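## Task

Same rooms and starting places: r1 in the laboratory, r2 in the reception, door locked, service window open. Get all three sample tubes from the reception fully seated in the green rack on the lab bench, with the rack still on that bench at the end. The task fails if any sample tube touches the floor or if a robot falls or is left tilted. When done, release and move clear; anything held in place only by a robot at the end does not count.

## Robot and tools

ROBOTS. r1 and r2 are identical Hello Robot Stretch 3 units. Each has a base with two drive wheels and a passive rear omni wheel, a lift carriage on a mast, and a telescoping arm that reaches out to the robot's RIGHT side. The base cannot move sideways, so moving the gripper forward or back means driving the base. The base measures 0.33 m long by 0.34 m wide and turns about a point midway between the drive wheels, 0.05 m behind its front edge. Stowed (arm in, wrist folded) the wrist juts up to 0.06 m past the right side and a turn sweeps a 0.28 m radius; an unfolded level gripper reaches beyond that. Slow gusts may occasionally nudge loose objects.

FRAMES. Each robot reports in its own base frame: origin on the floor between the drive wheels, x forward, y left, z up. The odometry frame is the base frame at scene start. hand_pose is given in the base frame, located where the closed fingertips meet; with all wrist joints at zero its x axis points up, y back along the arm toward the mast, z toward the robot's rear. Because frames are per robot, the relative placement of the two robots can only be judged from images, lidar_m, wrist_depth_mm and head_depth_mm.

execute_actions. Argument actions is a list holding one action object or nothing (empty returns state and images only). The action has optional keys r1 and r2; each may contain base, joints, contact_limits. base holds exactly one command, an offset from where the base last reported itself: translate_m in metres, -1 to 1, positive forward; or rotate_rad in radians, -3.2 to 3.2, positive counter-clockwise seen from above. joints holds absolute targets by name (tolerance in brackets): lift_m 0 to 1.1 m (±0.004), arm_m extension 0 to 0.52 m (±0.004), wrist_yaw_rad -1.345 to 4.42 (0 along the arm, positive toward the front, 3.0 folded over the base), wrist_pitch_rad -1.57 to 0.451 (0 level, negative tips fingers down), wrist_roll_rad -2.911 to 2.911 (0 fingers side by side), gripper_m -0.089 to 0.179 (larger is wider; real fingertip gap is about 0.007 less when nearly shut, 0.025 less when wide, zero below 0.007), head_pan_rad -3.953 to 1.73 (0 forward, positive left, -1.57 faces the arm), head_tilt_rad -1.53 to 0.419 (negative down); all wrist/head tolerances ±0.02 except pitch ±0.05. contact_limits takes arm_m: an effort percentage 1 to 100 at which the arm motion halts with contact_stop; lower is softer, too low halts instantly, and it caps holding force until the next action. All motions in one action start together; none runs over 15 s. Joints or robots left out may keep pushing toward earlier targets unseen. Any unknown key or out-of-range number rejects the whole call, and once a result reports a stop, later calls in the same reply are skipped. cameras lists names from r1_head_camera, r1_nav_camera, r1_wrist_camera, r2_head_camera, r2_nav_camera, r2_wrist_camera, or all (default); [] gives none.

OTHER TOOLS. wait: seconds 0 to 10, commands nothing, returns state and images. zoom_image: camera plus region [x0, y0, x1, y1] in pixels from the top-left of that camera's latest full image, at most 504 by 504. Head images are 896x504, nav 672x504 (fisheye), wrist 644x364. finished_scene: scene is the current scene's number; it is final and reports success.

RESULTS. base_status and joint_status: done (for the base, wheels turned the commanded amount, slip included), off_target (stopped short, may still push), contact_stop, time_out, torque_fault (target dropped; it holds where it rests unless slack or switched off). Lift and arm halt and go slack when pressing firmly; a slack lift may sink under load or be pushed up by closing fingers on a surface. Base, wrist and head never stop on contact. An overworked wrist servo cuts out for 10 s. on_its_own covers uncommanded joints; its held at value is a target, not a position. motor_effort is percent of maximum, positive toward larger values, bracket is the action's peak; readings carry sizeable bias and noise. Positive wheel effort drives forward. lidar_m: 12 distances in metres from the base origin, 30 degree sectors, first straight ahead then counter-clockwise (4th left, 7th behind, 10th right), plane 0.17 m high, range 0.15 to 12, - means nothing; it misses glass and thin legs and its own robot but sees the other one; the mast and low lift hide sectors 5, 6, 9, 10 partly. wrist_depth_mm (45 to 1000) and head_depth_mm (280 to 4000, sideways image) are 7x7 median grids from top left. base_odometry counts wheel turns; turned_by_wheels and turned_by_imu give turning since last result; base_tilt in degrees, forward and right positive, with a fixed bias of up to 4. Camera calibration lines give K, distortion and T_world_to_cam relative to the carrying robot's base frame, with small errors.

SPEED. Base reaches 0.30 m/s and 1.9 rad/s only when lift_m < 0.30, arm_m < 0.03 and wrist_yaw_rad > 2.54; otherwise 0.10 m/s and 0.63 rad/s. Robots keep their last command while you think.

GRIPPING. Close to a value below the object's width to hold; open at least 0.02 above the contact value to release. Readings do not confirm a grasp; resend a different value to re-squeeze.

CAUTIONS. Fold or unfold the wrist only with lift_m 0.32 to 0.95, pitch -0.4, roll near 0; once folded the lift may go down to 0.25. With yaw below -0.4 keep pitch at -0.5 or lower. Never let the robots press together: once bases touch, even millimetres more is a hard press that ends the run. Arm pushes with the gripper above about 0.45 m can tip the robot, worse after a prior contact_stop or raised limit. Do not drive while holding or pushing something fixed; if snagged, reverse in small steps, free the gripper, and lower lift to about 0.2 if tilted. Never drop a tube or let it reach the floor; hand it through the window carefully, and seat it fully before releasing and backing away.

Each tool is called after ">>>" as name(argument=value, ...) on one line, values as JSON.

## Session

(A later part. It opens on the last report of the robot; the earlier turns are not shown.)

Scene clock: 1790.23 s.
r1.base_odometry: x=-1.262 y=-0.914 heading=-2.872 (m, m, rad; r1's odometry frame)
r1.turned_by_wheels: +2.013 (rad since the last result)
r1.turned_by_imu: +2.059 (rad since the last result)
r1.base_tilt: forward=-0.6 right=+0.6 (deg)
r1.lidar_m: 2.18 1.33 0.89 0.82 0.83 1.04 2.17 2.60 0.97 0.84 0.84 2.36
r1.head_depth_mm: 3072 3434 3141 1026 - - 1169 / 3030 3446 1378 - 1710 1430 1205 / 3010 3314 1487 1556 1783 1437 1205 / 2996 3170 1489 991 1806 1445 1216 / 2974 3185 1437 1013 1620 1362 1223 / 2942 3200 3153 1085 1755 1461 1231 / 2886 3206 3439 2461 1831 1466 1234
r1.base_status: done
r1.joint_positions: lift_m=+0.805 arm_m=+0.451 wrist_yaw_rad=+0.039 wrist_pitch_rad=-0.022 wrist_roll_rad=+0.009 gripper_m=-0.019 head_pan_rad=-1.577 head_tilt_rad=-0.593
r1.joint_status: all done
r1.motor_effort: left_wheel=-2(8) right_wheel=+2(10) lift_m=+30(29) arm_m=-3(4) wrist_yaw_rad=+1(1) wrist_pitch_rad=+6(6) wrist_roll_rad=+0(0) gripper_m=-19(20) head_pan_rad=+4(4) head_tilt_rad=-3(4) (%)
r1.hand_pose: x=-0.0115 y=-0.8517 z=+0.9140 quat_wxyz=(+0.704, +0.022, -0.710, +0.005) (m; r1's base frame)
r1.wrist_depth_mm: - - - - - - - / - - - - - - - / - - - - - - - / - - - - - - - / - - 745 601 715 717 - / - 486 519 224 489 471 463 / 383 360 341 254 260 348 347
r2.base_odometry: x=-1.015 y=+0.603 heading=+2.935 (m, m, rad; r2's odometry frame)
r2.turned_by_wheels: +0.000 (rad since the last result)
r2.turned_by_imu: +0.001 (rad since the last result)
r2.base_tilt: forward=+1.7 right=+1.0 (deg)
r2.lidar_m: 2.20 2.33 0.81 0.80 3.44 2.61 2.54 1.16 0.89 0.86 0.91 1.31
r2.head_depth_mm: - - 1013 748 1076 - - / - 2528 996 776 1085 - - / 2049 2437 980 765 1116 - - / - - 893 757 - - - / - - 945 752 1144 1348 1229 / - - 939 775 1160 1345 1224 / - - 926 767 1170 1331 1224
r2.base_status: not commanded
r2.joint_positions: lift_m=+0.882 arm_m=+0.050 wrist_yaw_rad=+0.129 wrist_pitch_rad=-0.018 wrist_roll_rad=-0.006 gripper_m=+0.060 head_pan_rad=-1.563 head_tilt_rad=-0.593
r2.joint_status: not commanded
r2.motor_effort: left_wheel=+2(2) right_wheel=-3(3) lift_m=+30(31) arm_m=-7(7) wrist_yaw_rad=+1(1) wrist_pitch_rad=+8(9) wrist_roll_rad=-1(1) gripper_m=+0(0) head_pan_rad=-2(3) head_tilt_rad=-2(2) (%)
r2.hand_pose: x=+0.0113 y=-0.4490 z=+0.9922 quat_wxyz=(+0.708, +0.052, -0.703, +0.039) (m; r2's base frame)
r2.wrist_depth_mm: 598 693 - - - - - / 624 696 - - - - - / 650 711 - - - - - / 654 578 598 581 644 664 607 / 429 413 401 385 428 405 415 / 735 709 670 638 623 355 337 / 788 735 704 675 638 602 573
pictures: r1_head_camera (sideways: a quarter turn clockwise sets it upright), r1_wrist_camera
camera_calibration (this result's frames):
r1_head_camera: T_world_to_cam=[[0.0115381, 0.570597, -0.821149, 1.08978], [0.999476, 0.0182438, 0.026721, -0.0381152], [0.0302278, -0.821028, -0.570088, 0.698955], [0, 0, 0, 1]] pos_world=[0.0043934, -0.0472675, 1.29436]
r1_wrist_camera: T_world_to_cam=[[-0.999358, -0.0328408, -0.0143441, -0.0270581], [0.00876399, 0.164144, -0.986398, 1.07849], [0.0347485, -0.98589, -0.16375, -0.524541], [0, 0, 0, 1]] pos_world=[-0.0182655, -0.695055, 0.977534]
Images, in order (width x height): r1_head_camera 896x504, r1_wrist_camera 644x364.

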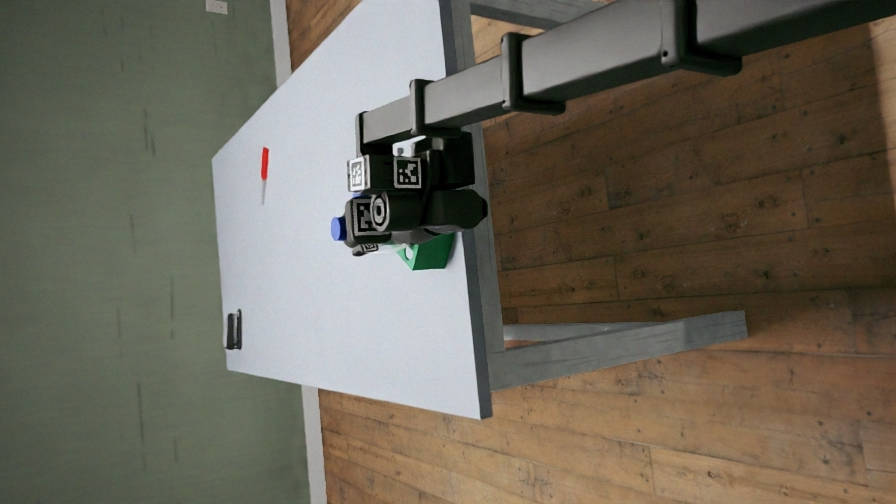

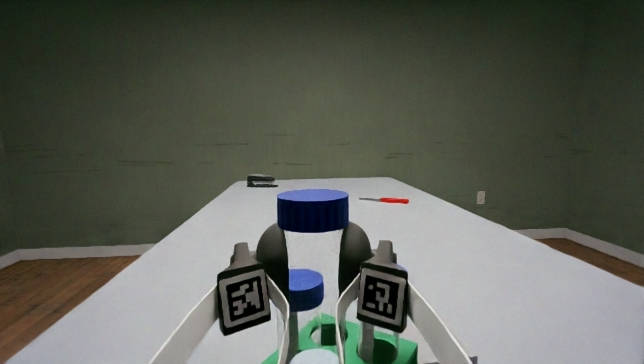

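>>> execute_actions(actions=[{"r1": {"joints": {"lift_m": 0.745, "arm_m": 0.449}}}], cameras=["r1_head_camera", "r1_wrist_camera"])

Scene clock: 1816.03 s.
r1.base_odometry: x=-1.262 y=-0.914 heading=-2.872 (m, m, rad; r1's odometry frame)
r1.turned_by_wheels: +0.000 (rad since the last result)
r1.turned_by_imu: +0.000 (rad since the last result)
r1.base_tilt: forward=-0.6 right=+0.6 (deg)
r1.lidar_m: 2.18 1.33 0.88 0.82 0.83 1.04 2.17 2.59 0.96 0.84 0.84 2.35
r1.head_depth_mm: 3110 3418 3150 1037 1234 - - / 3070 3401 1370 1037 1732 1425 1201 / 3014 3229 1393 - 1788 1444 1210 / 3000 3239 1419 993 1802 1458 1217 / 2988 3173 1435 1017 1654 1358 1224 / 2945 3257 3160 1077 1755 1462 1225 / 2933 3201 3407 2448 1840 1473 1234
r1.base_status: not commanded
r1.joint_positions: lift_m=+0.745 arm_m=+0.449 wrist_yaw_rad=+0.039 wrist_pitch_rad=-0.022 wrist_roll_rad=+0.009 gripper_m=-0.019 head_pan_rad=-1.577 head_tilt_rad=-0.593
r1.joint_status: all done
r1.motor_effort: left_wheel=-2(2) right_wheel=+2(2) lift_m=+31(32) arm_m=-3(4) wrist_yaw_rad=+1(1) wrist_pitch_rad=+6(6) wrist_roll_rad=+0(0) gripper_m=-20(20) head_pan_rad=+4(3) head_tilt_rad=-3(5) (%)
r1.hand_pose: x=-0.0115 y=-0.8497 z=+0.8540 quat_wxyz=(+0.704, +0.022, -0.710, +0.005) (m; r1's base frame)
r1.wrist_depth_mm: - - - - - - - / - - - - - - - / - - - - - - - / - - - - - - - / - 540 539 234 512 510 502 / 367 351 360 225 303 337 333 / 261 259 165 175 230 251 251
r2.base_odometry: x=-1.015 y=+0.603 heading=+2.935 (m, m, rad; r2's odometry frame)
r2.turned_by_wheels: +0.000 (rad since the last result)
r2.turned_by_imu: +0.001 (rad since the last result)
r2.base_tilt: forward=+1.7 right=+1.0 (deg)
r2.lidar_m: 2.20 2.33 0.81 0.80 3.43 2.61 2.54 1.16 0.89 0.86 0.92 1.31
r2.head_depth_mm: - - 1012 750 1073 - - / - 2753 994 775 1085 - - / 3463 2100 984 763 1114 - - / - - 892 756 - - - / - - 950 750 1144 1347 1241 / - - 938 774 1154 1340 1224 / - - 928 765 1165 1348 1221
r2.base_status: not commanded
r2.joint_positions: lift_m=+0.882 arm_m=+0.050 wrist_yaw_rad=+0.129 wrist_pitch_rad=-0.018 wrist_roll_rad=-0.006 gripper_m=+0.060 head_pan_rad=-1.563 head_tilt_rad=-0.593
r2.joint_status: not commanded
r2.motor_effort: left_wheel=+2(3) right_wheel=-3(3) lift_m=+30(30) arm_m=-7(7) wrist_yaw_rad=+1(0) wrist_pitch_rad=+9(9) wrist_roll_rad=-1(1) gripper_m=+0(0) head_pan_rad=-3(3) head_tilt_rad=-2(2) (%)
r2.hand_pose: x=+0.0113 y=-0.4490 z=+0.9922 quat_wxyz=(+0.708, +0.052, -0.703, +0.039) (m; r2's base frame)
r2.wrist_depth_mm: 597 697 - - - - - / 616 699 - - - - - / 647 726 - - - - - / 658 570 600 589 638 665 599 / 429 417 400 387 428 405 414 / 741 708 668 637 628 353 338 / 784 740 704 666 636 603 586
pictures: r1_head_camera (sideways: a quarter turn clockwise sets it upright), r1_wrist_camera
camera_calibration (this result's frames):
r1_head_camera: T_world_to_cam=[[0.011538, 0.570597, -0.821149, 1.08978], [0.999476, 0.018244, 0.026721, -0.0381152], [0.030228, -0.821028, -0.570087, 0.698955], [0, 0, 0, 1]] pos_world=[0.00439341, -0.0472675, 1.29436]
r1_wrist_camera: T_world_to_cam=[[-0.999358, -0.0328437, -0.0143448, -0.027854], [0.0087641, 0.164146, -0.986397, 1.01897], [0.0347516, -0.985889, -0.163753, -0.532386], [0, 0, 0, 1]] pos_world=[-0.0182653, -0.693049, 0.917535]
Images, in order (width x height): r1_head_camera 896x504, r1_wrist_camera 644x364.

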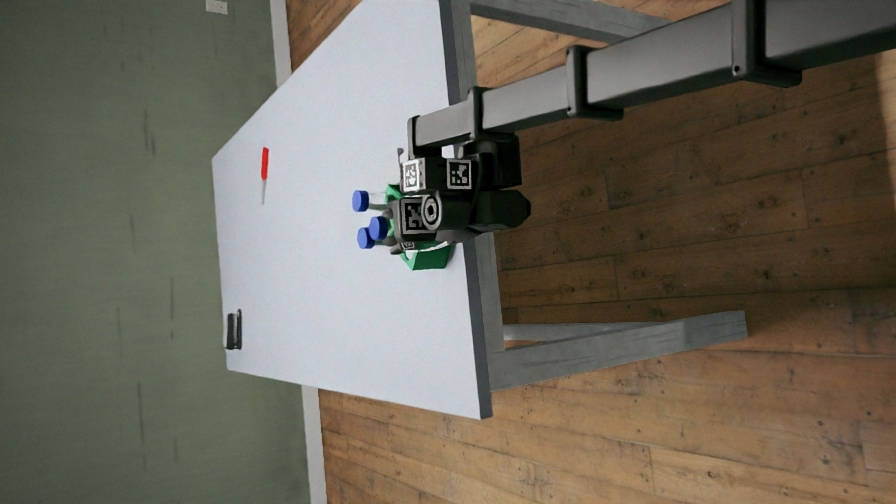

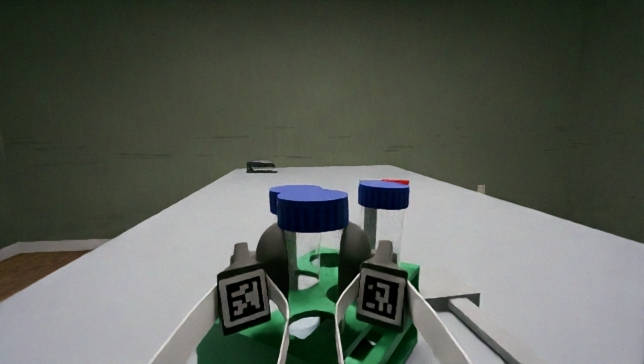

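Inserted smoothly. Open and retract.

>>> execute_actions(actions=[{"r1": {"joints": {"gripper_m": 0.058}}}], cameras=["r1_wrist_camera"])

>>> execute_actions(actions=[{"r1": {"joints": {"arm_m": 0.30}}}], cameras=["r1_head_camera", "r1_wrist_camera"])

Scene clock: 1821.23 s.
r1.base_odometry: x=-1.262 y=-0.914 heading=-2.872 (m, m, rad; r1's odometry frame)
r1.turned_by_wheels: +0.000 (rad since the last result)
r1.turned_by_imu: +0.000 (rad since the last result)
r1.base_tilt: forward=-0.6 right=+0.6 (deg)
r1.lidar_m: 2.18 1.33 0.88 0.82 0.83 1.04 2.17 2.60 0.96 0.84 0.84 2.35
r1.head_depth_mm: 3133 3452 3092 1027 1240 - - / 3025 3377 1380 1039 1743 1432 1204 / 3000 3257 1394 - 1794 1436 1218 / 2973 3224 1419 989 1790 1454 1214 / 2954 3179 1423 1019 1635 1352 1225 / 2912 3251 3181 1083 1770 1467 1232 / 2914 3201 3411 2429 1861 1479 1236
r1.base_status: not commanded
r1.joint_positions: lift_m=+0.745 arm_m=+0.449 wrist_yaw_rad=+0.039 wrist_pitch_rad=-0.022 wrist_roll_rad=+0.009 gripper_m=+0.058 head_pan_rad=-1.577 head_tilt_rad=-0.593
r1.joint_status: all done
r1.motor_effort: left_wheel=-2(2) right_wheel=+2(2) lift_m=+30(30) arm_m=-3(3) wrist_yaw_rad=+0(1) wrist_pitch_rad=+6(6) wrist_roll_rad=+0(0) gripper_m=+0(83) head_pan_rad=+3(3) head_tilt_rad=-4(4) (%)
r1.hand_pose: x=-0.0115 y=-0.8497 z=+0.8540 quat_wxyz=(+0.704, +0.022, -0.710, +0.005) (m; r1's base frame)
r1.wrist_depth_mm: - - - - - - - / - - - - - - - / - - - - - - - / - - - - - - - / - 546 532 265 579 512 511 / 368 351 - 214 - 336 336 / 261 259 166 179 230 251 251
r2.base_odometry: x=-1.015 y=+0.603 heading=+2.935 (m, m, rad; r2's odometry frame)
r2.turned_by_wheels: +0.000 (rad since the last result)
r2.turned_by_imu: +0.001 (rad since the last result)
r2.base_tilt: forward=+1.7 right=+1.0 (deg)
r2.lidar_m: 2.21 2.33 0.81 0.80 3.45 2.61 2.54 1.16 0.89 0.87 0.92 1.31
r2.head_depth_mm: - - 1015 751 1081 - - / - 2731 999 776 1086 - - / 3422 2098 984 766 1115 - - / - - 893 756 - - - / - - 950 751 1136 1346 1226 / - - 937 775 1156 1343 1235 / - - 927 770 1168 1343 1223
r2.base_status: not commanded
r2.joint_positions: lift_m=+0.882 arm_m=+0.050 wrist_yaw_rad=+0.129 wrist_pitch_rad=-0.018 wrist_roll_rad=-0.006 gripper_m=+0.060 head_pan_rad=-1.563 head_tilt_rad=-0.593
r2.joint_status: not commanded
r2.motor_effort: left_wheel=+2(2) right_wheel=-3(3) lift_m=+31(30) arm_m=-6(6) wrist_yaw_rad=+0(1) wrist_pitch_rad=+9(8) wrist_roll_rad=-1(1) gripper_m=+0(1) head_pan_rad=-3(2) head_tilt_rad=-2(2) (%)
r2.hand_pose: x=+0.0113 y=-0.4490 z=+0.9922 quat_wxyz=(+0.708, +0.052, -0.703, +0.039) (m; r2's base frame)
r2.wrist_depth_mm: 590 696 - - - - - / 624 701 - - - - - / 656 718 - - - - - / 658 570 595 581 640 661 610 / 429 418 398 387 433 405 415 / 734 717 674 631 627 353 340 / 788 735 705 669 635 599 579
pictures: r1_wrist_camera
camera_calibration (this result's frames):
r1_wrist_camera: T_world_to_cam=[[-0.999358, -0.032838, -0.0143433, -0.0278519], [0.00876362, 0.164146, -0.986397, 1.01897], [0.0347457, -0.985889, -0.163753, -0.532386], [0, 0, 0, 1]] pos_world=[-0.0182658, -0.693049, 0.917535]
Images, in order (width x height): r1_wrist_camera 644x364.

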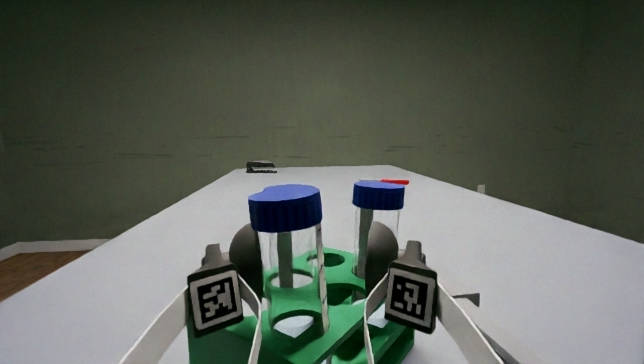

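Scene clock: 1823.57 s.
r1.base_odometry: x=-1.262 y=-0.914 heading=-2.872 (m, m, rad; r1's odometry frame)
r1.turned_by_wheels: +0.000 (rad since the last result)
r1.turned_by_imu: +0.000 (rad since the last result)
r1.base_tilt: forward=-0.6 right=+0.6 (deg)
r1.lidar_m: 2.18 1.33 0.88 0.82 0.83 1.04 2.16 2.59 0.96 0.84 0.84 2.35
r1.head_depth_mm: 3130 3419 3144 1025 1238 - - / 3102 3343 1372 1037 - 1391 1204 / 3024 3282 1395 997 - 1435 1204 / 3014 3204 1419 971 1792 1447 1221 / 2953 3188 1438 1020 1628 1360 1222 / 2915 3262 3168 1075 1786 1465 1227 / 2926 3190 3390 2425 1838 1482 1237
r1.base_status: not commanded
r1.joint_positions: lift_m=+0.745 arm_m=+0.300 wrist_yaw_rad=+0.039 wrist_pitch_rad=-0.022 wrist_roll_rad=+0.009 gripper_m=+0.058 head_pan_rad=-1.577 head_tilt_rad=-0.593
r1.joint_status: all done
r1.motor_effort: left_wheel=-2(2) right_wheel=+2(3) lift_m=+30(30) arm_m=-3(3) wrist_yaw_rad=+1(1) wrist_pitch_rad=+6(6) wrist_roll_rad=+0(0) gripper_m=+0(0) head_pan_rad=+3(3) head_tilt_rad=-4(4) (%)
r1.hand_pose: x=-0.0115 y=-0.7007 z=+0.8540 quat_wxyz=(+0.704, +0.022, -0.710, +0.005) (m; r1's base frame)
r1.wrist_depth_mm: - - - - - - - / - - - - - - - / - - - - - - - / - - - 920 - - - / - 604 596 363 576 507 506 / - 352 - 303 - 339 335 / 272 277 283 288 329 335 343
r2.base_odometry: x=-1.015 y=+0.603 heading=+2.935 (m, m, rad; r2's odometry frame)
r2.turned_by_wheels: +0.000 (rad since the last result)
r2.turned_by_imu: +0.000 (rad since the last result)
r2.base_tilt: forward=+1.6 right=+1.0 (deg)
r2.lidar_m: 2.21 2.33 0.81 0.80 3.46 2.61 2.54 1.16 0.88 0.87 0.91 1.31
r2.head_depth_mm: - - 1013 751 1077 - - / - 2742 994 776 1081 - - / 3496 1958 981 766 1119 - - / - - 894 758 - - - / - - 951 753 1144 1340 1237 / - - 941 773 1159 1341 1232 / - - 930 769 1173 1347 1218
r2.base_status: not commanded
r2.joint_positions: lift_m=+0.882 arm_m=+0.050 wrist_yaw_rad=+0.129 wrist_pitch_rad=-0.018 wrist_roll_rad=-0.006 gripper_m=+0.060 head_pan_rad=-1.563 head_tilt_rad=-0.593
r2.joint_status: not commanded
r2.motor_effort: left_wheel=+2(2) right_wheel=-3(3) lift_m=+31(31) arm_m=-7(7) wrist_yaw_rad=+1(1) wrist_pitch_rad=+9(9) wrist_roll_rad=-1(1) gripper_m=+0(0) head_pan_rad=-4(3) head_tilt_rad=-2(2) (%)
r2.hand_pose: x=+0.0113 y=-0.4490 z=+0.9922 quat_wxyz=(+0.708, +0.052, -0.703, +0.039) (m; r2's base frame)
r2.wrist_depth_mm: 590 692 - - - - - / 624 713 - - - - - / 642 721 - - - - - / 662 579 594 581 642 667 607 / 427 413 399 387 430 406 415 / 742 712 664 633 620 356 339 / 785 736 700 672 632 603 585
pictures: r1_head_camera (sideways: a quarter turn clockwise sets it upright), r1_wrist_camera
camera_calibration (this result's frames):
r1_head_camera: T_world_to_cam=[[0.0115381, 0.570597, -0.821149, 1.08978], [0.999476, 0.0182439, 0.026721, -0.0381152], [0.0302279, -0.821028, -0.570088, 0.698955], [0, 0, 0, 1]] pos_world=[0.0043934, -0.0472675, 1.29436]
r1_wrist_camera: T_world_to_cam=[[-0.999357, -0.0328467, -0.0143439, -0.0229624], [0.00876276, 0.164146, -0.986397, 0.994517], [0.0347544, -0.985889, -0.163753, -0.385488], [0, 0, 0, 1]] pos_world=[-0.0182649, -0.544049, 0.917535]
Images, in order (width x height): r1_head_camera 896x504, r1_wrist_camera 644x364.

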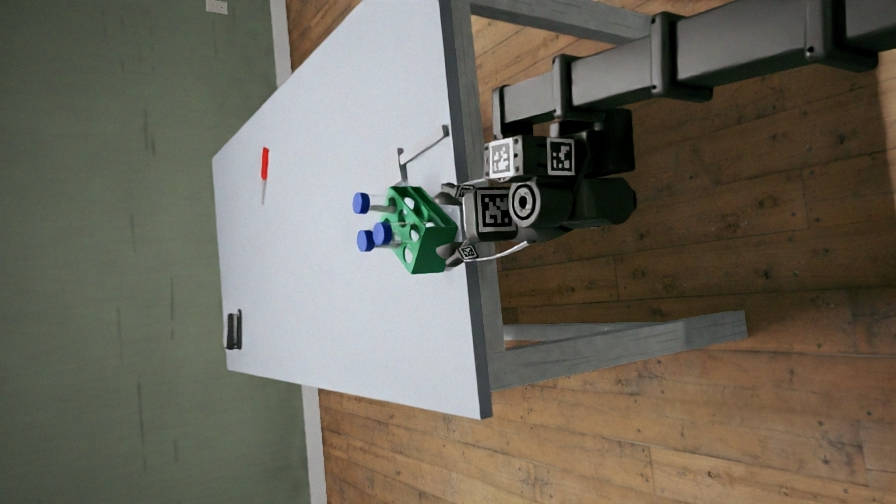

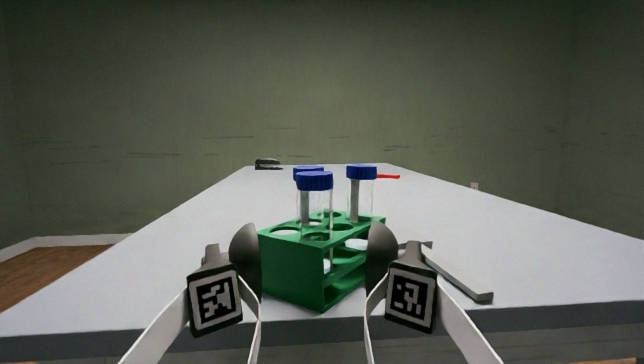

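>>> zoom_image(camera="r1_wrist_camera", region=[240, 150, 420, 330])

>>> zoom_image(camera="r1_head_camera", region=[340, 165, 490, 290])

Region (240, 150, 420, 330) of r1_wrist_camera's 644x364 image, scaled by 2.800.

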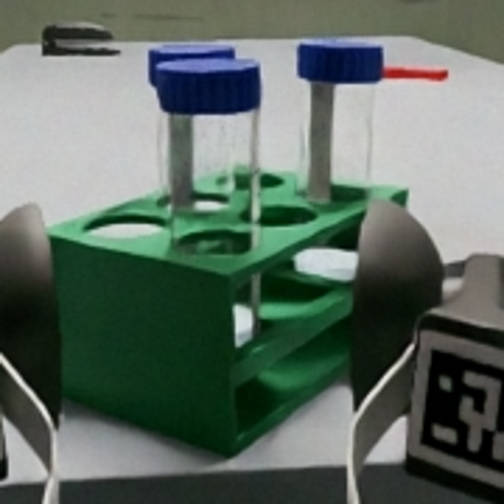

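Region (340, 165, 490, 290) of r1_head_camera's 896x504 image, scaled by 3.360, with more detail than that image has.

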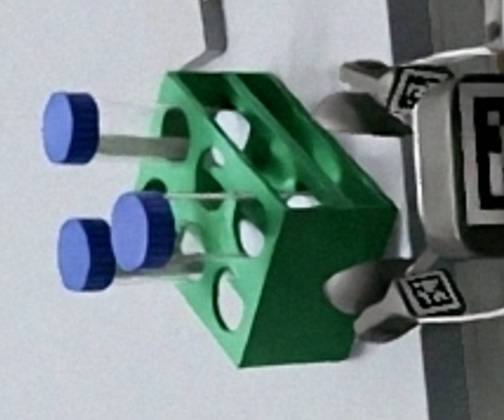

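>>> finished_scene(scene=2)

The scene is finished: the task was done.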